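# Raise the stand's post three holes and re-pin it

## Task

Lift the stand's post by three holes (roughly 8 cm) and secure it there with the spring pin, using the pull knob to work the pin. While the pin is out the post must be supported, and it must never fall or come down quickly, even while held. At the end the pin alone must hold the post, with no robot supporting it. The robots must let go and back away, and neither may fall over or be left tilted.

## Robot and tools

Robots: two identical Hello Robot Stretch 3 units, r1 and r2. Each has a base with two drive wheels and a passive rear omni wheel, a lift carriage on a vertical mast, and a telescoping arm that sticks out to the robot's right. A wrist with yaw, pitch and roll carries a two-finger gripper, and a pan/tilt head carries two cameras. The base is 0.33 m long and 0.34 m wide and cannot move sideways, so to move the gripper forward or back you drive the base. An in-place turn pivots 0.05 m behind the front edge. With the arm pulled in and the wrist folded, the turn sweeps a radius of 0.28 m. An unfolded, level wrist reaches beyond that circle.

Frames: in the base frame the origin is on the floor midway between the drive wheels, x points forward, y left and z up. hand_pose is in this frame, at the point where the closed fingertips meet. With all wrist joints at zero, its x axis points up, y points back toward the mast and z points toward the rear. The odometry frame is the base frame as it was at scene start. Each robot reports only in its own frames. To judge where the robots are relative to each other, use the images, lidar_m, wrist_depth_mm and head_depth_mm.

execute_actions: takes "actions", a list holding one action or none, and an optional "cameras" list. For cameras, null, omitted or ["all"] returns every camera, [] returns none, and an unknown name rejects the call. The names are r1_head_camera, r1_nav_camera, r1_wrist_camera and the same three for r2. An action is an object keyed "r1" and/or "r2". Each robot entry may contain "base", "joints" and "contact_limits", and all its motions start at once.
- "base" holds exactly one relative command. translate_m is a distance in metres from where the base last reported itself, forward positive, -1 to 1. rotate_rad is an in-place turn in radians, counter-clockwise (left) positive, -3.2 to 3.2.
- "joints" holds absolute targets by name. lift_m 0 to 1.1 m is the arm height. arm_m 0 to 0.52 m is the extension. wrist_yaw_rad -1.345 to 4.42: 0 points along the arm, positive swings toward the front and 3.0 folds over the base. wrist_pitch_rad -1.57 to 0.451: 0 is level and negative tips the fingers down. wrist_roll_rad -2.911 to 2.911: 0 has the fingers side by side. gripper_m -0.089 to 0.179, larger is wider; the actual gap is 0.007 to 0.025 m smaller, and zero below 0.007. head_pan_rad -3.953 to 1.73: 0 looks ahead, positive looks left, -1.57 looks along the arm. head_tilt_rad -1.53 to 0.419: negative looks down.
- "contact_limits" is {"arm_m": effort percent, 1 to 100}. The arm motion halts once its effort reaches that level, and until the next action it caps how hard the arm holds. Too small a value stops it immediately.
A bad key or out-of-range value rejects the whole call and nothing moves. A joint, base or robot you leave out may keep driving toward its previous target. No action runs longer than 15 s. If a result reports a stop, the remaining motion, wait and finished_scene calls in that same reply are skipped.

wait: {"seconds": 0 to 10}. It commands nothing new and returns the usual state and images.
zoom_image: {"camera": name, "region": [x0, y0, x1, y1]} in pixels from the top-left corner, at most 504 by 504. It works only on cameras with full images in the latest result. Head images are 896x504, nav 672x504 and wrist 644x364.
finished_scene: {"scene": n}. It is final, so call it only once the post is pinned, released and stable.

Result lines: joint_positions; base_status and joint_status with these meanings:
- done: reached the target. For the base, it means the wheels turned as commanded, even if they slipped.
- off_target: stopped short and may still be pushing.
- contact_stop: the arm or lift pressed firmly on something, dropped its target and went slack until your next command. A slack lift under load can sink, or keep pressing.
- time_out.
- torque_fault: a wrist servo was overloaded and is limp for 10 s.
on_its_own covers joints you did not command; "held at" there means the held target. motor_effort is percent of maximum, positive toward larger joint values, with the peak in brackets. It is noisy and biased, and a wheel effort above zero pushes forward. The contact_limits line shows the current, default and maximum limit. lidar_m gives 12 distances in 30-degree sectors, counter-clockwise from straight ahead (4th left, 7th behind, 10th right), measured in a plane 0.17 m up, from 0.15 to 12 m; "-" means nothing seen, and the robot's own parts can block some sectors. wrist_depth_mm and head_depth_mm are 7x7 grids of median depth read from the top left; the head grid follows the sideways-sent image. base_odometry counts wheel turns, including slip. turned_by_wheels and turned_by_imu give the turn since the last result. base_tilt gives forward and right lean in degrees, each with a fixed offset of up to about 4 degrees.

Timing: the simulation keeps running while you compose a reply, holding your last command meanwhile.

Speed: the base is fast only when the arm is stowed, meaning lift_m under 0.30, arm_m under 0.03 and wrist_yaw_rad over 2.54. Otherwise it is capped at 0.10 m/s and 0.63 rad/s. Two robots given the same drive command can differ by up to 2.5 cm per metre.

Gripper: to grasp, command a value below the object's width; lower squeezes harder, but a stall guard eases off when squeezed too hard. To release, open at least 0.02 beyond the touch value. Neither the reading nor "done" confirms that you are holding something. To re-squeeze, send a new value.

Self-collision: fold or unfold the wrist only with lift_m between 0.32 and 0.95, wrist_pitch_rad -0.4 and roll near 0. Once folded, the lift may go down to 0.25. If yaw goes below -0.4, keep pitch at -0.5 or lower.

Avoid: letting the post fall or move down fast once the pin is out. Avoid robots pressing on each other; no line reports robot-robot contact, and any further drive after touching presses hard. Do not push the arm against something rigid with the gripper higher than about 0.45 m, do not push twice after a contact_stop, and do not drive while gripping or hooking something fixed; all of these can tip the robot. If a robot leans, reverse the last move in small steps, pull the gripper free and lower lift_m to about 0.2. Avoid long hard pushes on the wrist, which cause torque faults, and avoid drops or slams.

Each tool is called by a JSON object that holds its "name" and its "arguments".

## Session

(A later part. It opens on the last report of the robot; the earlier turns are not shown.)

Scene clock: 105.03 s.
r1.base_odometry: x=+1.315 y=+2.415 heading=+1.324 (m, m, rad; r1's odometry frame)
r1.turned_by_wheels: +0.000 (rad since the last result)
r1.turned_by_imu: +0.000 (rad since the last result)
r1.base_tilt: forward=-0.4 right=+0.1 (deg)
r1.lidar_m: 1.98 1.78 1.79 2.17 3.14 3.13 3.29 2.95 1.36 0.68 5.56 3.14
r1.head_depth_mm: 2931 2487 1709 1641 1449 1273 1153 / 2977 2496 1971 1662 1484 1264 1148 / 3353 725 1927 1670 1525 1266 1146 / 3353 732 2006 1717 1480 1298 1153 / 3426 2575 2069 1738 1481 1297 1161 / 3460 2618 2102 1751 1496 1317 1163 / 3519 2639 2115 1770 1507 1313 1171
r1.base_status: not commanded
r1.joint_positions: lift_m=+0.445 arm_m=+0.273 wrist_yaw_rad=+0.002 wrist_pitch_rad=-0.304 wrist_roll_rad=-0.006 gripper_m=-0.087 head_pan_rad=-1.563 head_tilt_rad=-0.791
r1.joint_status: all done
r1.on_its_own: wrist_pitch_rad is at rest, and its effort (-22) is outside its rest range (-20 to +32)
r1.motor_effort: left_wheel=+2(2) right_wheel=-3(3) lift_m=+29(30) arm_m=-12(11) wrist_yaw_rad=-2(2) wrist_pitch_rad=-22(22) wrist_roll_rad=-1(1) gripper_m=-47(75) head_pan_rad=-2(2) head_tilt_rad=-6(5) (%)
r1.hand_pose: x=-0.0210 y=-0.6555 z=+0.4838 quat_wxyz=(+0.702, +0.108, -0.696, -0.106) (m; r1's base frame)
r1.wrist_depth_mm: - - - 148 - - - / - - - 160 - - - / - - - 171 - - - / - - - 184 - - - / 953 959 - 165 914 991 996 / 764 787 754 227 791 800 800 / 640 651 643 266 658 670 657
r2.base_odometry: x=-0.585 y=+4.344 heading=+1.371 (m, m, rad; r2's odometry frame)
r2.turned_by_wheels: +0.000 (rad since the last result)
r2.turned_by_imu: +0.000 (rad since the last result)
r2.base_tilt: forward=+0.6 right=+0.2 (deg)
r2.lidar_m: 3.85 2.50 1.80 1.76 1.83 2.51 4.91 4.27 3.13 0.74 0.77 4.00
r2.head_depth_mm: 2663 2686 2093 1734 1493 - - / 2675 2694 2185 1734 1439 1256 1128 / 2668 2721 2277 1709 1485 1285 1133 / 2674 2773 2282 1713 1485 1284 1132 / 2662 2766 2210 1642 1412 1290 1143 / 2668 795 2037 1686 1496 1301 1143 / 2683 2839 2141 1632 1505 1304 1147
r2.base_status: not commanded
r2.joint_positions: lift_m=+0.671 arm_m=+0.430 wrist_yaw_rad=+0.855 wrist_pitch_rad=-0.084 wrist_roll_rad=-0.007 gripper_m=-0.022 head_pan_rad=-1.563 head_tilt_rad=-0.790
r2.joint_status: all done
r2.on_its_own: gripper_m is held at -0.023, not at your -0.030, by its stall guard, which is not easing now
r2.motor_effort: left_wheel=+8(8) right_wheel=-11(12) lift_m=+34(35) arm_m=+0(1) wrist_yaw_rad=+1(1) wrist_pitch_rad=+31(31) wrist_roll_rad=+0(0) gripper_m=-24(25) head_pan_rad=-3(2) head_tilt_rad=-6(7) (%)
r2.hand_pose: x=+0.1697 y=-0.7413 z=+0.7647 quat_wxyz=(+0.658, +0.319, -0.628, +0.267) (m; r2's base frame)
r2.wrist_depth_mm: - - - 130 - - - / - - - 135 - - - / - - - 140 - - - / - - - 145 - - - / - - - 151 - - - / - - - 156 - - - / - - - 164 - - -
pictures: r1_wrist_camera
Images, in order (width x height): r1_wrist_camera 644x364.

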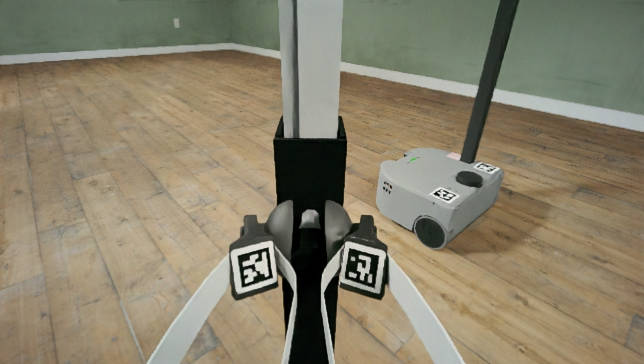

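Free.

{"name": "execute_actions", "arguments": {"actions": [{"r2":{"joints":{"lift_m":0.727}}}], "cameras": ["r1_wrist_camera"]}}

{"name": "execute_actions", "arguments": {"actions": [{"r1":{"joints":{"gripper_m":0.05,"wrist_pitch_rad":-0.3}}}], "cameras": ["r1_wrist_camera"]}}

{"name": "execute_actions", "arguments": {"actions": [{"r2":{"joints":{"lift_m":0.737}}}], "cameras": ["r1_wrist_camera"]}}

{"name": "execute_actions", "arguments": {"actions": [{"r2":{"joints":{"lift_m":0.744}}}], "cameras": ["r1_wrist_camera"]}}

Scene clock: 106.80 s.
r1.base_odometry: x=+1.315 y=+2.415 heading=+1.324 (m, m, rad; r1's odometry frame)
r1.turned_by_wheels: +0.000 (rad since the last result)
r1.turned_by_imu: +0.000 (rad since the last result)
r1.base_tilt: forward=-0.4 right=+0.2 (deg)
r1.lidar_m: 1.98 1.78 1.79 2.17 3.12 3.14 3.30 2.95 1.36 0.68 5.53 3.13
r1.head_depth_mm: 3038 2476 1716 1639 1450 1274 1157 / 2979 2417 1981 1665 1495 1264 1146 / 3032 687 1929 1663 1525 1263 1149 / 3108 696 1995 1726 1481 1296 1154 / 3413 2510 2071 1730 1492 1304 1162 / 3441 2616 2092 1753 1496 1308 1162 / 3493 2640 2108 1761 1505 1316 1170
r1.base_status: not commanded
r1.joint_positions: lift_m=+0.445 arm_m=+0.273 wrist_yaw_rad=+0.002 wrist_pitch_rad=-0.304 wrist_roll_rad=-0.006 gripper_m=-0.075 head_pan_rad=-1.563 head_tilt_rad=-0.791
r1.joint_status: not commanded
r1.on_its_own: gripper_m is held at -0.077, not at your -0.089, by its stall guard, which is still easing; wrist_pitch_rad is at rest, and its effort (-22) is outside its rest range (-20 to +32)
r1.motor_effort: left_wheel=+2(2) right_wheel=-2(3) lift_m=+29(29) arm_m=-11(12) wrist_yaw_rad=-2(2) wrist_pitch_rad=-22(22) wrist_roll_rad=-1(1) gripper_m=-40(45) head_pan_rad=-1(3) head_tilt_rad=-5(6) (%)
r1.hand_pose: x=-0.0210 y=-0.6555 z=+0.4838 quat_wxyz=(+0.702, +0.108, -0.696, -0.106) (m; r1's base frame)
r1.wrist_depth_mm: - - - 148 - - - / - - - 160 - - - / - - - 172 - - - / - - - 184 992 - - / 944 944 - 165 927 967 990 / 769 770 757 228 796 787 800 / 642 643 648 266 665 657 665
r2.base_odometry: x=-0.585 y=+4.344 heading=+1.371 (m, m, rad; r2's odometry frame)
r2.turned_by_wheels: +0.000 (rad since the last result)
r2.turned_by_imu: +0.000 (rad since the last result)
r2.base_tilt: forward=+0.7 right=+0.3 (deg)
r2.lidar_m: 3.84 2.50 1.80 1.76 1.83 2.50 4.89 4.27 3.12 0.74 0.77 4.00
r2.head_depth_mm: 2651 2711 2114 1772 - - - / 2654 2695 2268 1748 1475 1278 1128 / 2674 2729 - 1732 1487 1282 1132 / 2666 2715 2271 1755 1492 1290 1137 / 2642 2579 2029 1636 1425 1294 1137 / 2690 736 2106 1686 1499 1296 1142 / 2677 2620 2114 1636 1511 1298 1150
r2.base_status: not commanded
r2.joint_positions: lift_m=+0.726 arm_m=+0.430 wrist_yaw_rad=+0.855 wrist_pitch_rad=-0.084 wrist_roll_rad=-0.007 gripper_m=-0.022 head_pan_rad=-1.563 head_tilt_rad=-0.790
r2.joint_status: all done
r2.on_its_own: gripper_m is held at -0.023, not at your -0.030, by its stall guard, which is not easing now
r2.motor_effort: left_wheel=+8(8) right_wheel=-12(12) lift_m=+34(35) arm_m=-1(0) wrist_yaw_rad=+0(0) wrist_pitch_rad=+31(31) wrist_roll_rad=+1(0) gripper_m=-24(24) head_pan_rad=-3(3) head_tilt_rad=-7(7) (%)
r2.hand_pose: x=+0.1697 y=-0.7413 z=+0.8195 quat_wxyz=(+0.658, +0.319, -0.628, +0.267) (m; r2's base frame)
r2.wrist_depth_mm: - - - 131 - - - / - - - 135 - - - / - - - 140 - - - / - - - 146 - - - / - - - 150 - - - / - - - 156 - - - / - - - 164 - - -
pictures: r1_wrist_camera
Images, in order (width x height): r1_wrist_camera 644x364.

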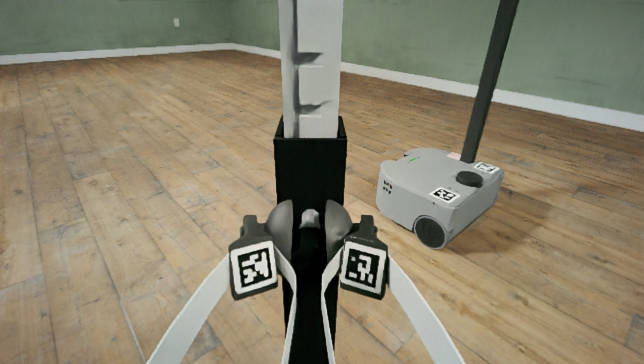

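Scene clock: 108.57 s.
r1.base_odometry: x=+1.315 y=+2.415 heading=+1.324 (m, m, rad; r1's odometry frame)
r1.turned_by_wheels: +0.000 (rad since the last result)
r1.turned_by_imu: +0.000 (rad since the last result)
r1.base_tilt: forward=-0.4 right=+0.1 (deg)
r1.lidar_m: 1.98 1.78 1.79 2.17 3.13 3.14 3.30 2.95 1.36 0.68 5.55 3.15
r1.head_depth_mm: 3039 2468 1720 1639 1446 1275 1155 / 3007 2424 1988 1665 1495 1258 1143 / 3037 687 1927 1675 1528 1267 1145 / 3116 695 1997 1717 1478 1297 1156 / 3414 2506 2074 1732 1480 1300 1154 / 3447 2605 2081 1736 1504 1309 1168 / 3485 2633 2110 1768 1513 1316 1175
r1.base_status: not commanded
r1.joint_positions: lift_m=+0.445 arm_m=+0.272 wrist_yaw_rad=+0.002 wrist_pitch_rad=-0.314 wrist_roll_rad=-0.006 gripper_m=+0.050 head_pan_rad=-1.563 head_tilt_rad=-0.791
r1.joint_status: all done
r1.motor_effort: left_wheel=+0(2) right_wheel=+0(3) lift_m=+29(28) arm_m=-4(11) wrist_yaw_rad=-2(3) wrist_pitch_rad=+8(21) wrist_roll_rad=-1(1) gripper_m=+0(87) head_pan_rad=-2(2) head_tilt_rad=-5(5) (%)
r1.hand_pose: x=-0.0210 y=-0.6536 z=+0.4814 quat_wxyz=(+0.701, +0.112, -0.696, -0.110) (m; r1's base frame)
r1.wrist_depth_mm: - - - 151 - - - / - - - 165 - - - / - - - 173 - - - / - - - 187 979 - - / 940 961 1000 194 914 987 983 / 752 752 746 234 751 787 791 / 630 641 648 275 660 655 666
r2.base_odometry: x=-0.585 y=+4.344 heading=+1.371 (m, m, rad; r2's odometry frame)
r2.turned_by_wheels: +0.000 (rad since the last result)
r2.turned_by_imu: +0.000 (rad since the last result)
r2.base_tilt: forward=+0.6 right=+0.2 (deg)
r2.lidar_m: 3.85 2.50 1.80 1.76 1.83 2.50 4.92 4.28 3.13 0.74 0.77 4.00
r2.head_depth_mm: 2653 2699 2106 1764 - - - / 2640 2706 2260 1744 1477 1276 1128 / 2672 2720 - 1742 1483 1289 1132 / 2662 2770 2289 1757 1494 1289 1132 / 2657 2570 2028 1642 1421 1298 1138 / 2699 736 2114 1696 1503 1296 1142 / 2664 2609 2130 1627 1512 1304 1148
r2.base_status: not commanded
r2.joint_positions: lift_m=+0.726 arm_m=+0.430 wrist_yaw_rad=+0.855 wrist_pitch_rad=-0.084 wrist_roll_rad=-0.007 gripper_m=-0.022 head_pan_rad=-1.563 head_tilt_rad=-0.790
r2.joint_status: not commanded
r2.on_its_own: gripper_m is held at -0.023, not at your -0.030, by its stall guard, which is not easing now
r2.motor_effort: left_wheel=+9(8) right_wheel=-13(12) lift_m=+34(34) arm_m=+0(0) wrist_yaw_rad=+1(1) wrist_pitch_rad=+31(31) wrist_roll_rad=+0(0) gripper_m=-24(24) head_pan_rad=-4(3) head_tilt_rad=-6(6) (%)
r2.hand_pose: x=+0.1697 y=-0.7413 z=+0.8195 quat_wxyz=(+0.658, +0.319, -0.628, +0.267) (m; r2's base frame)
r2.wrist_depth_mm: - - - 131 - - - / - - - 135 - - - / - - - 140 - - - / - - - 146 - - - / - - - 150 - - - / - - - 156 - - - / - - - 163 - - -
pictures: r1_wrist_camera
Images, in order (width x height): r1_wrist_camera 644x364.

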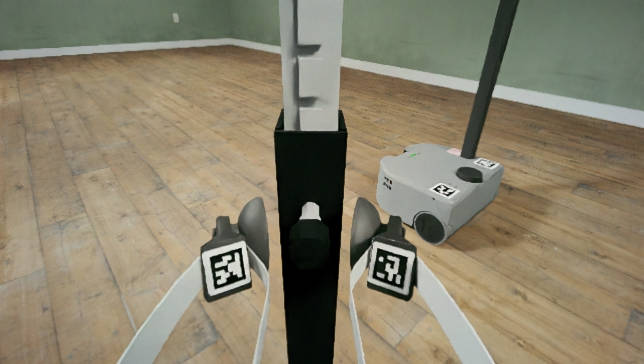

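Scene clock: 109.30 s.
r1.base_odometry: x=+1.315 y=+2.415 heading=+1.324 (m, m, rad; r1's odometry frame)
r1.turned_by_wheels: +0.000 (rad since the last result)
r1.turned_by_imu: +0.000 (rad since the last result)
r1.base_tilt: forward=-0.4 right=+0.2 (deg)
r1.lidar_m: 1.97 1.78 1.79 2.17 3.11 3.15 3.30 2.95 1.36 0.68 5.57 3.14
r1.head_depth_mm: 3042 2473 1715 1649 1452 1269 1154 / 2993 2418 1976 1666 1487 1261 1145 / 998 690 1933 1665 1524 1261 1144 / 936 697 2001 1720 1480 1294 1157 / 3437 2497 2075 1732 1488 1306 1160 / 3488 2605 2091 1746 1501 1308 1167 / 3481 2631 2098 1767 1509 1322 1172
r1.base_status: not commanded
r1.joint_positions: lift_m=+0.445 arm_m=+0.272 wrist_yaw_rad=+0.002 wrist_pitch_rad=-0.314 wrist_roll_rad=-0.006 gripper_m=+0.050 head_pan_rad=-1.563 head_tilt_rad=-0.791
r1.joint_status: not commanded
r1.motor_effort: left_wheel=+1(1) right_wheel=+0(0) lift_m=+29(29) arm_m=-5(5) wrist_yaw_rad=-2(2) wrist_pitch_rad=+8(8) wrist_roll_rad=-1(1) gripper_m=+0(0) head_pan_rad=-2(2) head_tilt_rad=-5(6) (%)
r1.hand_pose: x=-0.0210 y=-0.6536 z=+0.4814 quat_wxyz=(+0.701, +0.112, -0.696, -0.110) (m; r1's base frame)
r1.wrist_depth_mm: - - - 152 - - - / - - - 165 - - - / - - - 173 - - - / - - - 187 963 - - / 947 940 983 194 903 964 982 / 753 761 745 234 766 781 792 / 641 637 649 274 649 664 670
r2.base_odometry: x=-0.585 y=+4.344 heading=+1.371 (m, m, rad; r2's odometry frame)
r2.turned_by_wheels: +0.000 (rad since the last result)
r2.turned_by_imu: +0.000 (rad since the last result)
r2.base_tilt: forward=+0.7 right=+0.1 (deg)
r2.lidar_m: 3.84 2.50 1.80 1.76 1.83 2.50 4.92 4.28 3.12 0.74 0.77 4.01
r2.head_depth_mm: 2659 2689 2107 1770 - - - / 2655 2710 2179 1741 1476 1279 1128 / 2673 2735 - 1741 1479 1284 1136 / 2663 2753 - 1763 1480 1288 1132 / 2679 2570 2018 1640 1421 1293 1136 / 2655 738 2098 1694 1497 1298 1139 / 2694 2627 2106 1629 1509 1309 1146
r2.base_status: not commanded
r2.joint_positions: lift_m=+0.736 arm_m=+0.430 wrist_yaw_rad=+0.855 wrist_pitch_rad=-0.117 wrist_roll_rad=-0.007 gripper_m=-0.022 head_pan_rad=-1.563 head_tilt_rad=-0.790
r2.joint_status: all done
r2.on_its_own: gripper_m is held at -0.023, not at your -0.030, by its stall guard, which is not easing now; wrist_pitch_rad is at rest, and its effort (+43) is outside its rest range (-20 to +32)
r2.motor_effort: left_wheel=+11(11) right_wheel=-16(16) lift_m=+37(38) arm_m=-1(1) wrist_yaw_rad=+0(1) wrist_pitch_rad=+43(44) wrist_roll_rad=+1(0) gripper_m=-24(24) head_pan_rad=-3(2) head_tilt_rad=-6(7) (%)
r2.hand_pose: x=+0.1685 y=-0.7403 z=+0.8211 quat_wxyz=(+0.662, +0.329, -0.623, +0.256) (m; r2's base frame)
r2.wrist_depth_mm: - - - 129 - - - / - - - 133 - - - / - - - 139 - - - / - - - 146 - - - / - - - 151 - - - / - - - 157 - - - / - - - 166 - - -
pictures: r1_wrist_camera
Images, in order (width x height): r1_wrist_camera 644x364.

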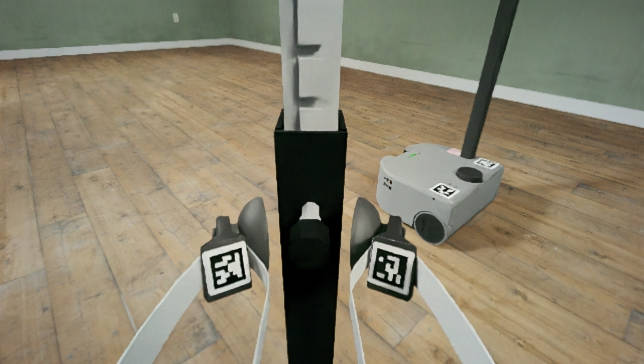

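Scene clock: 109.97 s.
r1.base_odometry: x=+1.315 y=+2.415 heading=+1.324 (m, m, rad; r1's odometry frame)
r1.turned_by_wheels: +0.000 (rad since the last result)
r1.turned_by_imu: +0.000 (rad since the last result)
r1.base_tilt: forward=-0.4 right=+0.2 (deg)
r1.lidar_m: 1.97 1.78 1.79 2.18 3.13 3.14 3.30 2.94 1.36 0.68 5.55 3.16
r1.head_depth_mm: 3034 2468 1723 1639 1454 1275 1158 / 3030 2416 1978 1659 1489 1256 1145 / 972 680 1933 1666 1531 1265 1152 / 919 689 1950 1719 1470 1300 1154 / 3405 2497 2071 1727 1484 1302 1161 / 3442 2601 2096 1745 1498 1313 1165 / 3518 2661 2103 1770 1509 1322 1169
r1.base_status: not commanded
r1.joint_positions: lift_m=+0.445 arm_m=+0.272 wrist_yaw_rad=+0.002 wrist_pitch_rad=-0.314 wrist_roll_rad=-0.006 gripper_m=+0.050 head_pan_rad=-1.563 head_tilt_rad=-0.791
r1.joint_status: not commanded
r1.motor_effort: left_wheel=+1(1) right_wheel=+0(0) lift_m=+29(29) arm_m=-5(4) wrist_yaw_rad=-2(2) wrist_pitch_rad=+8(8) wrist_roll_rad=-1(1) gripper_m=+0(1) head_pan_rad=-2(2) head_tilt_rad=-5(5) (%)
r1.hand_pose: x=-0.0210 y=-0.6536 z=+0.4814 quat_wxyz=(+0.701, +0.112, -0.696, -0.110) (m; r1's base frame)
r1.wrist_depth_mm: - - - 152 - - - / - - - 165 - - - / - - - 174 - - - / - - - 187 964 - - / 933 935 - 194 912 980 978 / 770 768 743 232 747 783 787 / 631 642 649 274 643 655 663
r2.base_odometry: x=-0.585 y=+4.344 heading=+1.371 (m, m, rad; r2's odometry frame)
r2.turned_by_wheels: +0.000 (rad since the last result)
r2.turned_by_imu: +0.000 (rad since the last result)
r2.base_tilt: forward=+0.7 right=+0.2 (deg)
r2.lidar_m: 3.83 2.50 1.79 1.76 1.83 2.51 4.90 4.29 3.12 0.74 0.77 4.00
r2.head_depth_mm: 2669 2674 2091 1780 - - - / 2668 2709 - 1734 1473 1277 1126 / 2652 2750 - 1741 1483 1286 1136 / 2673 2746 - 1755 1490 1287 1138 / 2653 2556 2035 1636 1420 1294 1136 / 2684 730 2096 1692 1501 1296 1145 / 2696 2648 2116 1636 1511 1304 1146
r2.base_status: not commanded
r2.joint_positions: lift_m=+0.743 arm_m=+0.430 wrist_yaw_rad=+0.855 wrist_pitch_rad=-0.129 wrist_roll_rad=-0.007 gripper_m=-0.022 head_pan_rad=-1.563 head_tilt_rad=-0.790
r2.joint_status: all done
r2.on_its_own: gripper_m is held at -0.023, not at your -0.030, by its stall guard, which is not easing now; wrist_pitch_rad is at rest, and its effort (+47) is outside its rest range (-20 to +32)
r2.motor_effort: left_wheel=+12(11) right_wheel=-17(18) lift_m=+38(38) arm_m=-1(1) wrist_yaw_rad=+0(1) wrist_pitch_rad=+47(50) wrist_roll_rad=+0(1) gripper_m=-23(25) head_pan_rad=-4(4) head_tilt_rad=-6(7) (%)
r2.hand_pose: x=+0.1680 y=-0.7399 z=+0.8251 quat_wxyz=(+0.664, +0.333, -0.621, +0.252) (m; r2's base frame)
r2.wrist_depth_mm: - - - 128 - - - / - - - 133 - - - / - - - 139 - - - / - - - 146 - - - / - - - 152 - - - / - - - 159 - - - / - - - 168 - - -
pictures: r1_wrist_camera
Images, in order (width x height): r1_wrist_camera 644x364.

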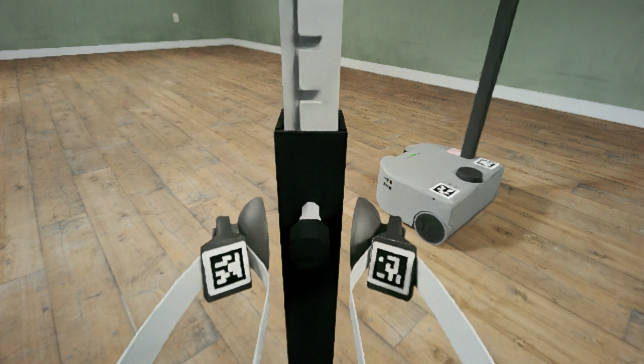

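Sliding with friction.

{"name": "execute_actions", "arguments": {"actions": [{"r2":{"joints":{"lift_m":0.754}}}], "cameras": ["r1_wrist_camera"]}}

Scene clock: 110.83 s.
r1.base_odometry: x=+1.315 y=+2.415 heading=+1.324 (m, m, rad; r1's odometry frame)
r1.turned_by_wheels: +0.000 (rad since the last result)
r1.turned_by_imu: +0.000 (rad since the last result)
r1.base_tilt: forward=-0.4 right=+0.1 (deg)
r1.lidar_m: 1.97 1.78 1.79 2.17 3.13 3.14 3.30 2.94 1.37 0.68 5.55 3.15
r1.head_depth_mm: 3061 2480 1716 1642 1448 1275 1154 / 3162 2430 1970 1655 1493 1261 1141 / 3057 711 1937 1672 1532 1270 1148 / 894 712 1991 1723 1472 1299 1157 / 3408 2507 2080 1736 1490 1299 1163 / 3480 2605 2084 1745 1501 1310 1161 / 3524 2626 2109 1757 1503 1319 1174
r1.base_status: not commanded
r1.joint_positions: lift_m=+0.445 arm_m=+0.272 wrist_yaw_rad=+0.002 wrist_pitch_rad=-0.314 wrist_roll_rad=-0.006 gripper_m=+0.050 head_pan_rad=-1.563 head_tilt_rad=-0.791
r1.joint_status: not commanded
r1.motor_effort: left_wheel=+1(1) right_wheel=+0(0) lift_m=+29(30) arm_m=-4(4) wrist_yaw_rad=-2(2) wrist_pitch_rad=+8(8) wrist_roll_rad=-1(1) gripper_m=+0(0) head_pan_rad=-2(2) head_tilt_rad=-6(5) (%)
r1.hand_pose: x=-0.0210 y=-0.6536 z=+0.4814 quat_wxyz=(+0.701, +0.112, -0.696, -0.110) (m; r1's base frame)
r1.wrist_depth_mm: - - - 150 - - - / - - - 162 - - - / - - - 174 - - - / - - - 187 955 - - / 908 936 985 193 916 970 955 / 755 753 742 233 745 783 799 / 634 636 641 272 645 659 656
r2.base_odometry: x=-0.585 y=+4.344 heading=+1.371 (m, m, rad; r2's odometry frame)
r2.turned_by_wheels: +0.000 (rad since the last result)
r2.turned_by_imu: +0.000 (rad since the last result)
r2.base_tilt: forward=+0.5 right=+0.3 (deg)
r2.lidar_m: 3.84 2.50 1.80 1.76 1.83 2.50 4.91 4.26 3.12 0.74 0.78 4.00
r2.head_depth_mm: 2680 2701 2105 1765 - - 1136 / 2677 2712 2180 1722 1467 1276 1133 / 2665 2734 - 1749 1473 1283 1132 / 2656 2767 - 1758 1492 1288 1136 / 2657 2570 2023 1635 1419 1297 1143 / 2682 724 2099 1685 1507 1299 1140 / 2678 2620 2114 1638 1505 1299 1147
r2.base_status: not commanded
r2.joint_positions: lift_m=+0.753 arm_m=+0.430 wrist_yaw_rad=+0.855 wrist_pitch_rad=-0.132 wrist_roll_rad=-0.007 gripper_m=-0.022 head_pan_rad=-1.563 head_tilt_rad=-0.790
r2.joint_status: all done
r2.on_its_own: gripper_m is held at -0.023, not at your -0.030, by its stall guard, which is not easing now; wrist_pitch_rad is at rest, and its effort (+49) is outside its rest range (-20 to +32)
r2.motor_effort: left_wheel=+11(12) right_wheel=-18(18) lift_m=+38(41) arm_m=-1(1) wrist_yaw_rad=+0(1) wrist_pitch_rad=+49(50) wrist_roll_rad=+0(0) gripper_m=-24(23) head_pan_rad=-3(3) head_tilt_rad=-7(7) (%)
r2.hand_pose: x=+0.1678 y=-0.7397 z=+0.8341 quat_wxyz=(+0.664, +0.334, -0.620, +0.251) (m; r2's base frame)
r2.wrist_depth_mm: - - - 128 - - - / - - - 133 - - - / - - - 138 - - - / - - - 146 - - - / - - - 151 - - - / - - - 159 - - - / - - - 167 - - -
pictures: r1_wrist_camera
Images, in order (width x height): r1_wrist_camera 644x364.

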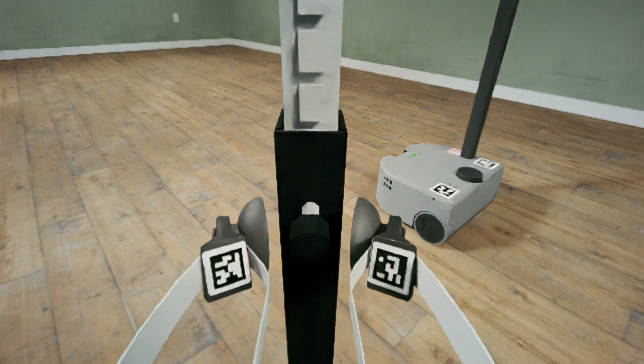

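Prematurely? Neck shorter. Push a bit more to confirm end, then lower.

{"name": "execute_actions", "arguments": {"actions": [{"r2":{"joints":{"lift_m":0.757}}}], "cameras": ["r1_wrist_camera"]}}

{"name": "execute_actions", "arguments": {"actions": [{"r2":{"joints":{"lift_m":0.738}}}], "cameras": ["r1_wrist_camera"]}}

{"name": "execute_actions", "arguments": {"actions": [{"r2":{"joints":{"lift_m":0.722}}}], "cameras": ["r1_wrist_camera"]}}

Scene clock: 111.67 s.
r1.base_odometry: x=+1.315 y=+2.415 heading=+1.324 (m, m, rad; r1's odometry frame)
r1.turned_by_wheels: +0.000 (rad since the last result)
r1.turned_by_imu: +0.000 (rad since the last result)
r1.base_tilt: forward=-0.4 right=+0.2 (deg)
r1.lidar_m: 1.98 1.78 1.79 2.17 3.13 3.14 3.29 2.95 1.36 0.68 5.55 3.16
r1.head_depth_mm: 3049 2477 1714 1635 1450 1276 1151 / 3124 2436 1980 1654 1492 1265 1142 / 956 710 1932 1666 1527 1271 1146 / 884 712 1999 1718 1478 1298 1154 / 3383 2516 2087 1733 1491 1301 1162 / 3451 2611 2096 1742 1498 1305 1163 / 3496 2650 2125 1766 1506 1318 1173
r1.base_status: not commanded
r1.joint_positions: lift_m=+0.445 arm_m=+0.272 wrist_yaw_rad=+0.002 wrist_pitch_rad=-0.314 wrist_roll_rad=-0.006 gripper_m=+0.050 head_pan_rad=-1.563 head_tilt_rad=-0.791
r1.joint_status: not commanded
r1.motor_effort: left_wheel=+1(1) right_wheel=+0(0) lift_m=+29(29) arm_m=-4(5) wrist_yaw_rad=-2(2) wrist_pitch_rad=+8(8) wrist_roll_rad=-1(1) gripper_m=+0(0) head_pan_rad=-2(3) head_tilt_rad=-6(5) (%)
r1.hand_pose: x=-0.0210 y=-0.6536 z=+0.4814 quat_wxyz=(+0.701, +0.112, -0.696, -0.110) (m; r1's base frame)
r1.wrist_depth_mm: - - - 149 - - - / - - - 163 - - - / - - - 173 - - - / - - - 187 968 - - / 915 911 - 194 914 978 980 / 761 769 738 233 745 795 793 / 632 628 645 273 650 660 661
r2.base_odometry: x=-0.585 y=+4.344 heading=+1.371 (m, m, rad; r2's odometry frame)
r2.turned_by_wheels: +0.000 (rad since the last result)
r2.turned_by_imu: +0.000 (rad since the last result)
r2.base_tilt: forward=+0.8 right=+0.5 (deg)
r2.lidar_m: 3.83 2.50 1.80 1.76 1.83 2.50 4.93 4.27 3.13 0.74 0.77 4.00
r2.head_depth_mm: 2681 2700 2104 1757 - - 1131 / 2638 2711 2169 1714 1479 1282 1126 / 2681 2730 - 1747 1487 1279 1132 / 2674 2766 - 1761 1481 1290 1133 / 2663 2557 2034 1635 1422 1289 1142 / 2685 725 2125 1700 1498 1296 1143 / 2678 2616 2102 1643 1503 1302 1145
r2.base_status: not commanded
r2.joint_positions: lift_m=+0.756 arm_m=+0.430 wrist_yaw_rad=+0.855 wrist_pitch_rad=-0.142 wrist_roll_rad=-0.007 gripper_m=-0.022 head_pan_rad=-1.563 head_tilt_rad=-0.790
r2.joint_status: all done
r2.on_its_own: gripper_m is held at -0.023, not at your -0.030, by its stall guard, which is not easing now; wrist_pitch_rad is at rest, and its effort (+52) is outside its rest range (-20 to +32)
r2.motor_effort: left_wheel=+12(12) right_wheel=-18(18) lift_m=+39(40) arm_m=-1(1) wrist_yaw_rad=+0(0) wrist_pitch_rad=+52(53) wrist_roll_rad=+1(0) gripper_m=-24(24) head_pan_rad=-4(3) head_tilt_rad=-6(7) (%)
r2.hand_pose: x=+0.1674 y=-0.7394 z=+0.8346 quat_wxyz=(+0.665, +0.337, -0.618, +0.248) (m; r2's base frame)
r2.wrist_depth_mm: - - - 128 - - - / - - - 133 - - - / - - - 139 - - - / - - - 146 - - - / - - - 152 - - - / - - - 159 - - - / - - - 171 - - -
pictures: r1_wrist_camera
Images, in order (width x height): r1_wrist_camera 644x364.

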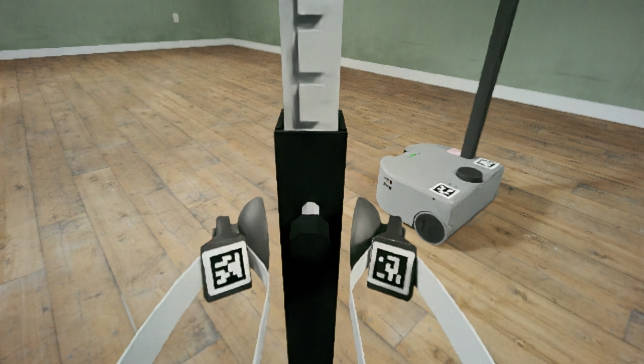

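Scene clock: 112.57 s.
r1.base_odometry: x=+1.315 y=+2.415 heading=+1.324 (m, m, rad; r1's odometry frame)
r1.turned_by_wheels: +0.000 (rad since the last result)
r1.turned_by_imu: +0.000 (rad since the last result)
r1.base_tilt: forward=-0.4 right=+0.1 (deg)
r1.lidar_m: 1.97 1.78 1.79 2.18 3.13 3.13 3.27 2.95 1.36 0.68 5.59 3.14
r1.head_depth_mm: 3045 2474 1705 1647 1454 1276 1152 / 3023 2431 1974 1653 1490 1263 1143 / 972 712 1936 1671 1521 1269 1151 / 914 712 1990 1722 1475 1295 1154 / 3417 2490 2071 1736 1485 1302 1162 / 3457 2615 2098 1743 1503 1312 1165 / 3534 2650 2118 1755 1506 1316 1174
r1.base_status: not commanded
r1.joint_positions: lift_m=+0.445 arm_m=+0.272 wrist_yaw_rad=+0.002 wrist_pitch_rad=-0.314 wrist_roll_rad=-0.006 gripper_m=+0.050 head_pan_rad=-1.563 head_tilt_rad=-0.791
r1.joint_status: not commanded
r1.motor_effort: left_wheel=+1(1) right_wheel=+1(0) lift_m=+29(29) arm_m=-4(4) wrist_yaw_rad=-2(2) wrist_pitch_rad=+8(8) wrist_roll_rad=-1(1) gripper_m=+0(0) head_pan_rad=-2(1) head_tilt_rad=-6(5) (%)
r1.hand_pose: x=-0.0210 y=-0.6536 z=+0.4814 quat_wxyz=(+0.701, +0.112, -0.696, -0.110) (m; r1's base frame)
r1.wrist_depth_mm: - - - 149 - - - / - - - 162 - - - / - - - 173 - - - / - - - 187 968 - - / 934 938 982 194 915 978 972 / 748 742 735 234 761 780 785 / 636 645 651 274 635 658 658
r2.base_odometry: x=-0.585 y=+4.344 heading=+1.371 (m, m, rad; r2's odometry frame)
r2.turned_by_wheels: +0.000 (rad since the last result)
r2.turned_by_imu: -0.001 (rad since the last result)
r2.base_tilt: forward=+0.7 right=+0.2 (deg)
r2.lidar_m: 3.83 2.51 1.80 1.76 1.82 2.50 4.92 4.28 3.12 0.74 0.77 3.99
r2.head_depth_mm: 2646 2676 2114 1765 - - - / 2694 2717 2188 1737 1473 1275 1129 / 2645 2718 - 1747 1474 1282 1128 / 2650 2756 - 1756 1494 1287 1134 / 2705 2597 2033 1633 1412 1295 1138 / 2678 727 2117 1688 1508 1299 1142 / 2686 2607 2115 1641 1510 1299 1148
r2.base_status: not commanded
r2.joint_positions: lift_m=+0.738 arm_m=+0.430 wrist_yaw_rad=+0.855 wrist_pitch_rad=-0.083 wrist_roll_rad=-0.007 gripper_m=-0.022 head_pan_rad=-1.563 head_tilt_rad=-0.790
r2.joint_status: all done
r2.on_its_own: gripper_m is held at -0.023, not at your -0.030, by its stall guard, which is not easing now
r2.motor_effort: left_wheel=+7(11) right_wheel=-10(18) lift_m=+21(35) arm_m=-1(1) wrist_yaw_rad=+0(0) wrist_pitch_rad=+30(52) wrist_roll_rad=+0(0) gripper_m=-24(23) head_pan_rad=-3(2) head_tilt_rad=-6(6) (%)
r2.hand_pose: x=+0.1698 y=-0.7414 z=+0.8316 quat_wxyz=(+0.658, +0.319, -0.628, +0.267) (m; r2's base frame)
r2.wrist_depth_mm: - - - 131 - - - / - - - 135 - - - / - - - 140 - - - / - - - 146 - - - / - - - 151 - - - / - - - 156 - - - / - - - 163 - - -
pictures: r1_wrist_camera
Images, in order (width x height): r1_wrist_camera 644x364.

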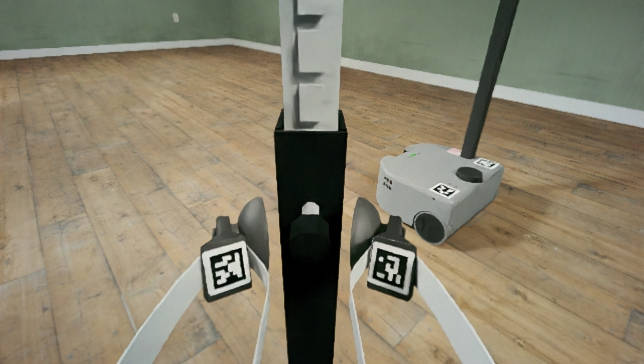

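Scene clock: 113.43 s.
r1.base_odometry: x=+1.315 y=+2.415 heading=+1.324 (m, m, rad; r1's odometry frame)
r1.turned_by_wheels: +0.000 (rad since the last result)
r1.turned_by_imu: +0.000 (rad since the last result)
r1.base_tilt: forward=-0.5 right=+0.1 (deg)
r1.lidar_m: 1.98 1.78 1.79 2.17 3.13 3.16 3.29 2.95 1.36 0.68 5.58 3.15
r1.head_depth_mm: 3050 2484 1714 1641 1444 1280 1151 / 2977 2415 1980 1662 1491 1261 1146 / 3032 712 1926 1671 1523 1268 1148 / 3104 676 2010 1722 1469 1290 1153 / 3425 2494 2070 1736 1487 1299 1162 / 3456 2629 2085 1745 1492 1312 1166 / 3509 2640 2104 1758 1508 1314 1168
r1.base_status: not commanded
r1.joint_positions: lift_m=+0.445 arm_m=+0.272 wrist_yaw_rad=+0.002 wrist_pitch_rad=-0.314 wrist_roll_rad=-0.006 gripper_m=+0.050 head_pan_rad=-1.563 head_tilt_rad=-0.791
r1.joint_status: not commanded
r1.motor_effort: left_wheel=+1(1) right_wheel=+0(0) lift_m=+29(29) arm_m=-4(4) wrist_yaw_rad=-3(2) wrist_pitch_rad=+8(8) wrist_roll_rad=-1(1) gripper_m=+0(0) head_pan_rad=-2(2) head_tilt_rad=-6(6) (%)
r1.hand_pose: x=-0.0210 y=-0.6536 z=+0.4814 quat_wxyz=(+0.701, +0.112, -0.696, -0.110) (m; r1's base frame)
r1.wrist_depth_mm: - - - 150 - - - / - - - 164 - - - / - - - 174 - - - / - - - 187 961 - - / 923 950 992 194 925 976 974 / 760 764 730 232 759 776 792 / 627 638 635 274 656 657 654
r2.base_odometry: x=-0.585 y=+4.344 heading=+1.371 (m, m, rad; r2's odometry frame)
r2.turned_by_wheels: +0.000 (rad since the last result)
r2.turned_by_imu: -0.001 (rad since the last result)
r2.base_tilt: forward=+0.7 right=+0.3 (deg)
r2.lidar_m: 3.83 2.50 1.80 1.76 1.83 2.51 4.93 4.29 3.12 0.74 0.77 3.99
r2.head_depth_mm: 2671 2687 2107 1774 - - - / 2689 2728 2264 1731 1472 1275 1127 / 2669 2743 - 1736 1480 1288 1130 / 2661 2772 - 1762 1484 1291 1137 / 2662 2573 2033 1634 1418 1293 1137 / 2675 728 2107 1692 1507 1300 1143 / 2675 2598 2123 1646 1508 1304 1147
r2.base_status: not commanded
r2.joint_positions: lift_m=+0.722 arm_m=+0.430 wrist_yaw_rad=+0.856 wrist_pitch_rad=-0.037 wrist_roll_rad=-0.007 gripper_m=-0.022 head_pan_rad=-1.563 head_tilt_rad=-0.790
r2.joint_status: all done
r2.on_its_own: gripper_m is held at -0.023, not at your -0.030, by its stall guard, which is not easing now
r2.motor_effort: left_wheel=+2(7) right_wheel=-2(10) lift_m=+17(19) arm_m=-1(1) wrist_yaw_rad=-2(1) wrist_pitch_rad=+13(30) wrist_roll_rad=+0(0) gripper_m=-24(24) head_pan_rad=-3(2) head_tilt_rad=-6(6) (%)
r2.hand_pose: x=+0.1713 y=-0.7424 z=+0.8276 quat_wxyz=(+0.651, +0.304, -0.635, +0.282) (m; r2's base frame)
r2.wrist_depth_mm: - - - 135 - - - / - - - 139 - - - / - - - 143 - - - / - - - 146 - - - / - - - 151 - - - / - - - 155 - - - / - - - 160 - - -
pictures: r1_wrist_camera
Images, in order (width x height): r1_wrist_camera 644x364.

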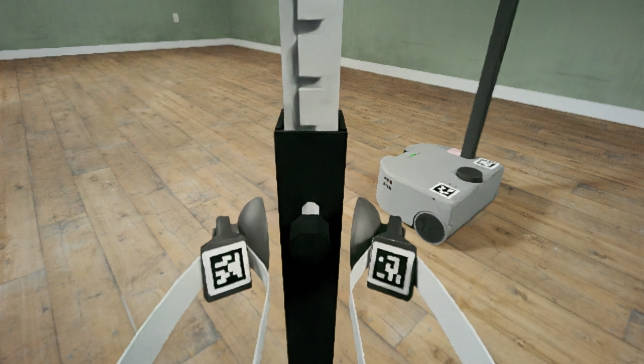

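Locked.

{"name": "execute_actions", "arguments": {"actions": [{"r2":{"joints":{"gripper_m":0.12}},"r1":{"joints":{"arm_m":0.05}}}], "cameras": []}}

{"name": "execute_actions", "arguments": {"actions": [{"r2":{"base":{"translate_m":-0.15},"joints":{"arm_m":0.30}}}], "cameras": ["r1_head_camera"]}}

{"name": "execute_actions", "arguments": {"actions": [{"r2":{"joints":{"arm_m":0.1}}}], "cameras": []}}

{"name": "finished_scene", "arguments": {"scene": 1}}

Scene clock: 116.63 s.
r1.base_odometry: x=+1.315 y=+2.415 heading=+1.324 (m, m, rad; r1's odometry frame)
r1.turned_by_wheels: +0.000 (rad since the last result)
r1.turned_by_imu: +0.000 (rad since the last result)
r1.base_tilt: forward=-0.4 right=+0.1 (deg)
r1.lidar_m: 1.98 1.78 1.79 2.18 3.13 3.15 3.30 2.94 1.36 0.68 5.56 3.16
r1.head_depth_mm: 3030 2470 1715 1639 1446 1274 1157 / 2997 2439 1980 1658 1462 1280 - / 3000 711 1936 1663 1432 1314 - / 3088 678 1960 1711 1478 1294 1157 / 3421 2506 2073 1738 1491 1304 1157 / 3438 2638 2089 1756 1492 1311 1169 / 3521 2642 2115 1759 1505 1320 1172
r1.base_status: not commanded
r1.joint_positions: lift_m=+0.445 arm_m=+0.050 wrist_yaw_rad=+0.001 wrist_pitch_rad=-0.315 wrist_roll_rad=-0.006 gripper_m=+0.050 head_pan_rad=-1.563 head_tilt_rad=-0.791
r1.joint_status: all done
r1.motor_effort: left_wheel=+0(1) right_wheel=+0(0) lift_m=+29(29) arm_m=-5(4) wrist_yaw_rad=-1(2) wrist_pitch_rad=+9(9) wrist_roll_rad=-1(1) gripper_m=+1(0) head_pan_rad=-1(2) head_tilt_rad=-5(6) (%)
r1.hand_pose: x=-0.0213 y=-0.4315 z=+0.4812 quat_wxyz=(+0.701, +0.112, -0.696, -0.111) (m; r1's base frame)
r1.wrist_depth_mm: - - - - - - - / - - - - - - - / - - - - - - - / - - - - - - - / 930 926 994 908 987 965 976 / 757 763 730 729 752 780 781 / 639 638 635 639 653 653 655
r2.base_odometry: x=-0.585 y=+4.344 heading=+1.370 (m, m, rad; r2's odometry frame)
r2.turned_by_wheels: +0.000 (rad since the last result)
r2.turned_by_imu: -0.001 (rad since the last result)
r2.base_tilt: forward=+0.6 right=+0.3 (deg)
r2.lidar_m: 3.83 2.51 1.80 1.76 1.83 2.50 4.91 4.29 3.13 0.74 0.77 3.99
r2.head_depth_mm: 2639 2700 2110 1769 - - - / 2673 2721 2259 1742 1471 1276 1125 / 2664 2719 - 1745 1487 1286 1133 / 2676 2750 - 1750 1494 1285 1136 / 2672 2585 2097 1640 1413 1298 1138 / 2676 728 2049 1768 1500 1304 1143 / 2674 2614 2173 1630 1507 1302 1145
r2.base_status: not commanded
r2.joint_positions: lift_m=+0.722 arm_m=+0.430 wrist_yaw_rad=+0.857 wrist_pitch_rad=-0.022 wrist_roll_rad=-0.007 gripper_m=+0.120 head_pan_rad=-1.563 head_tilt_rad=-0.790
r2.joint_status: all done
r2.motor_effort: left_wheel=+1(2) right_wheel=-1(3) lift_m=+17(17) arm_m=-1(1) wrist_yaw_rad=-2(2) wrist_pitch_rad=+8(13) wrist_roll_rad=+0(0) gripper_m=+0(92) head_pan_rad=-3(3) head_tilt_rad=-6(6) (%)
r2.hand_pose: x=+0.1718 y=-0.7425 z=+0.8313 quat_wxyz=(+0.649, +0.300, -0.637, +0.288) (m; r2's base frame)
r2.wrist_depth_mm: - - - 136 - - - / - - - 139 - - - / - - - 143 - - - / - - - 147 - - - / - - - 151 - - - / - - - 155 - - - / - - - 159 - - -
pictures: none
No camera images: the call's "cameras" was empty. Leave "cameras" out to get every camera's image.

Scene clock: 119.47 s.
r1.base_odometry: x=+1.315 y=+2.415 heading=+1.324 (m, m, rad; r1's odometry frame)
r1.turned_by_wheels: +0.000 (rad since the last result)
r1.turned_by_imu: +0.000 (rad since the last result)
r1.base_tilt: forward=-0.5 right=+0.2 (deg)
r1.lidar_m: 1.97 1.78 1.79 2.17 3.12 3.14 3.29 2.95 1.45 0.68 5.58 3.16
r1.head_depth_mm: 2984 2392 1843 1684 1448 1271 1154 / 3221 2427 1773 1685 1453 1279 - / 3035 712 1871 1668 1433 1306 - / 1039 676 2008 1722 1477 1293 1151 / 3443 2495 2070 1734 1477 1304 1160 / 3463 2589 2092 1745 1504 1310 1162 / 3516 2641 2112 1764 1507 1321 1173
r1.base_status: not commanded
r1.joint_positions: lift_m=+0.445 arm_m=+0.050 wrist_yaw_rad=+0.001 wrist_pitch_rad=-0.315 wrist_roll_rad=-0.006 gripper_m=+0.050 head_pan_rad=-1.563 head_tilt_rad=-0.791
r1.joint_status: not commanded
r1.motor_effort: left_wheel=+1(1) right_wheel=+0(1) lift_m=+29(28) arm_m=-4(4) wrist_yaw_rad=-1(0) wrist_pitch_rad=+9(9) wrist_roll_rad=-1(1) gripper_m=+0(0) head_pan_rad=-2(2) head_tilt_rad=-6(5) (%)
r1.hand_pose: x=-0.0213 y=-0.4315 z=+0.4812 quat_wxyz=(+0.701, +0.112, -0.696, -0.111) (m; r1's base frame)
r1.wrist_depth_mm: - - - - - - - / - - - - - - - / - - - - - - - / - - - - - - - / 937 926 - 911 - 957 990 / 758 764 730 720 756 791 789 / 633 643 648 629 649 659 667
r2.base_odometry: x=-0.615 y=+4.197 heading=+1.370 (m, m, rad; r2's odometry frame)
r2.turned_by_wheels: +0.000 (rad since the last result)
r2.turned_by_imu: +0.000 (rad since the last result)
r2.base_tilt: forward=+0.6 right=+0.4 (deg)
r2.lidar_m: 3.99 2.50 1.83 1.76 1.83 2.50 4.76 4.24 3.11 3.00 0.79 4.14
r2.head_depth_mm: 2671 2714 2111 1764 - - - / 2645 2716 2195 - 1472 1279 1129 / 2678 2741 2197 - 1471 1283 1129 / 2676 2785 2201 1674 1493 1288 1135 / 2683 2797 2233 1732 1497 1297 1138 / 2661 2812 2177 1742 1433 1298 1143 / 2695 2614 1995 1701 1504 1309 1152
r2.base_status: done
r2.joint_positions: lift_m=+0.722 arm_m=+0.300 wrist_yaw_rad=+0.857 wrist_pitch_rad=-0.021 wrist_roll_rad=-0.007 gripper_m=+0.120 head_pan_rad=-1.563 head_tilt_rad=-0.790
r2.joint_status: all done
r2.motor_effort: left_wheel=+1(1) right_wheel=+0(5) lift_m=+17(17) arm_m=-4(2) wrist_yaw_rad=-1(2) wrist_pitch_rad=+8(8) wrist_roll_rad=+0(0) gripper_m=+1(1) head_pan_rad=-3(2) head_tilt_rad=-6(6) (%)
r2.hand_pose: x=+0.1718 y=-0.6127 z=+0.8315 quat_wxyz=(+0.649, +0.300, -0.637, +0.288) (m; r2's base frame)
r2.wrist_depth_mm: - - 405 322 - - - / - - - - - - - / - - - - - - - / - - - - - - - / - - - - - - - / - - - - - - - / - - - - - - -
pictures: r1_head_camera (sideways: a quarter turn clockwise sets it upright)
Images, in order (width x height): r1_head_camera 896x504.

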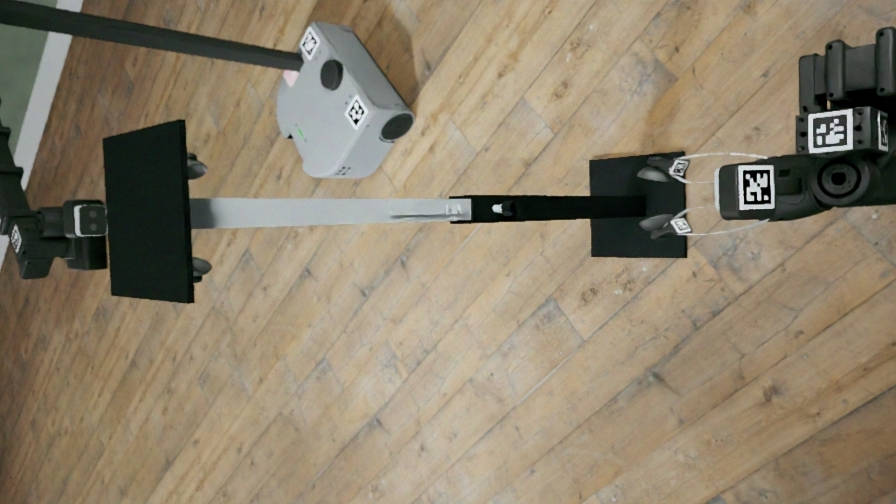

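Scene clock: 122.17 s.
r1.base_odometry: x=+1.315 y=+2.415 heading=+1.324 (m, m, rad; r1's odometry frame)
r1.turned_by_wheels: +0.000 (rad since the last result)
r1.turned_by_imu: +0.000 (rad since the last result)
r1.base_tilt: forward=-0.4 right=+0.1 (deg)
r1.lidar_m: 1.98 1.78 1.79 2.17 3.13 3.16 3.28 2.94 1.44 0.68 5.58 3.15
r1.head_depth_mm: 2970 2328 1854 1694 1452 1274 1159 / 1102 2412 1767 1687 1461 1286 - / 3088 710 1891 1672 1426 1311 - / 3376 677 2018 1720 1478 1289 1158 / 3438 2501 2087 1730 1486 1303 1162 / 3492 2633 2102 1756 1503 1312 1169 / 3547 2644 2125 1757 1516 1323 1175
r1.base_status: not commanded
r1.joint_positions: lift_m=+0.445 arm_m=+0.050 wrist_yaw_rad=+0.001 wrist_pitch_rad=-0.315 wrist_roll_rad=-0.006 gripper_m=+0.050 head_pan_rad=-1.563 head_tilt_rad=-0.791
r1.joint_status: not commanded
r1.motor_effort: left_wheel=+1(1) right_wheel=+0(1) lift_m=+29(30) arm_m=-4(4) wrist_yaw_rad=-1(1) wrist_pitch_rad=+9(9) wrist_roll_rad=-1(1) gripper_m=+1(0) head_pan_rad=-2(2) head_tilt_rad=-6(6) (%)
r1.hand_pose: x=-0.0213 y=-0.4315 z=+0.4812 quat_wxyz=(+0.701, +0.112, -0.696, -0.111) (m; r1's base frame)
r1.wrist_depth_mm: - - - - - - - / - - - - - - - / - - - - - - - / - - - - - - - / 920 957 997 907 979 969 987 / 749 757 736 727 742 772 793 / 632 647 641 636 661 654 661
r2.base_odometry: x=-0.615 y=+4.197 heading=+1.371 (m, m, rad; r2's odometry frame)
r2.turned_by_wheels: +0.000 (rad since the last result)
r2.turned_by_imu: -0.001 (rad since the last result)
r2.base_tilt: forward=+0.7 right=+0.3 (deg)
r2.lidar_m: 3.99 2.50 1.83 1.76 1.83 2.50 4.76 4.26 3.13 3.00 0.79 4.16
r2.head_depth_mm: 2648 2680 2122 1727 1514 - - / 2647 2714 2122 1736 1547 1251 1127 / 2677 2719 2128 1751 1550 1240 1137 / 2679 2757 2146 1764 1551 1270 1139 / 2685 2770 2158 1813 1528 1300 1140 / 2658 2792 2194 1780 1407 1296 1140 / 2691 2550 2011 1700 1477 1306 1151
r2.base_status: not commanded
r2.joint_positions: lift_m=+0.722 arm_m=+0.100 wrist_yaw_rad=+0.857 wrist_pitch_rad=-0.021 wrist_roll_rad=-0.007 gripper_m=+0.120 head_pan_rad=-1.563 head_tilt_rad=-0.790
r2.joint_status: all done
r2.motor_effort: left_wheel=+1(1) right_wheel=-1(0) lift_m=+17(17) arm_m=-4(4) wrist_yaw_rad=-1(2) wrist_pitch_rad=+8(8) wrist_roll_rad=+0(0) gripper_m=-1(0) head_pan_rad=-3(2) head_tilt_rad=-6(6) (%)
r2.hand_pose: x=+0.1718 y=-0.4127 z=+0.8315 quat_wxyz=(+0.649, +0.300, -0.637, +0.288) (m; r2's base frame)
r2.wrist_depth_mm: - - - - - - - / - - - - 506 - - / - - - - - - - / - - - - - - - / - - - - - - - / - - - - - - - / - - - - - - -
pictures: none
No camera images: the call's "cameras" was empty. Leave "cameras" out to get every camera's image.

The scene is finished: the task was done.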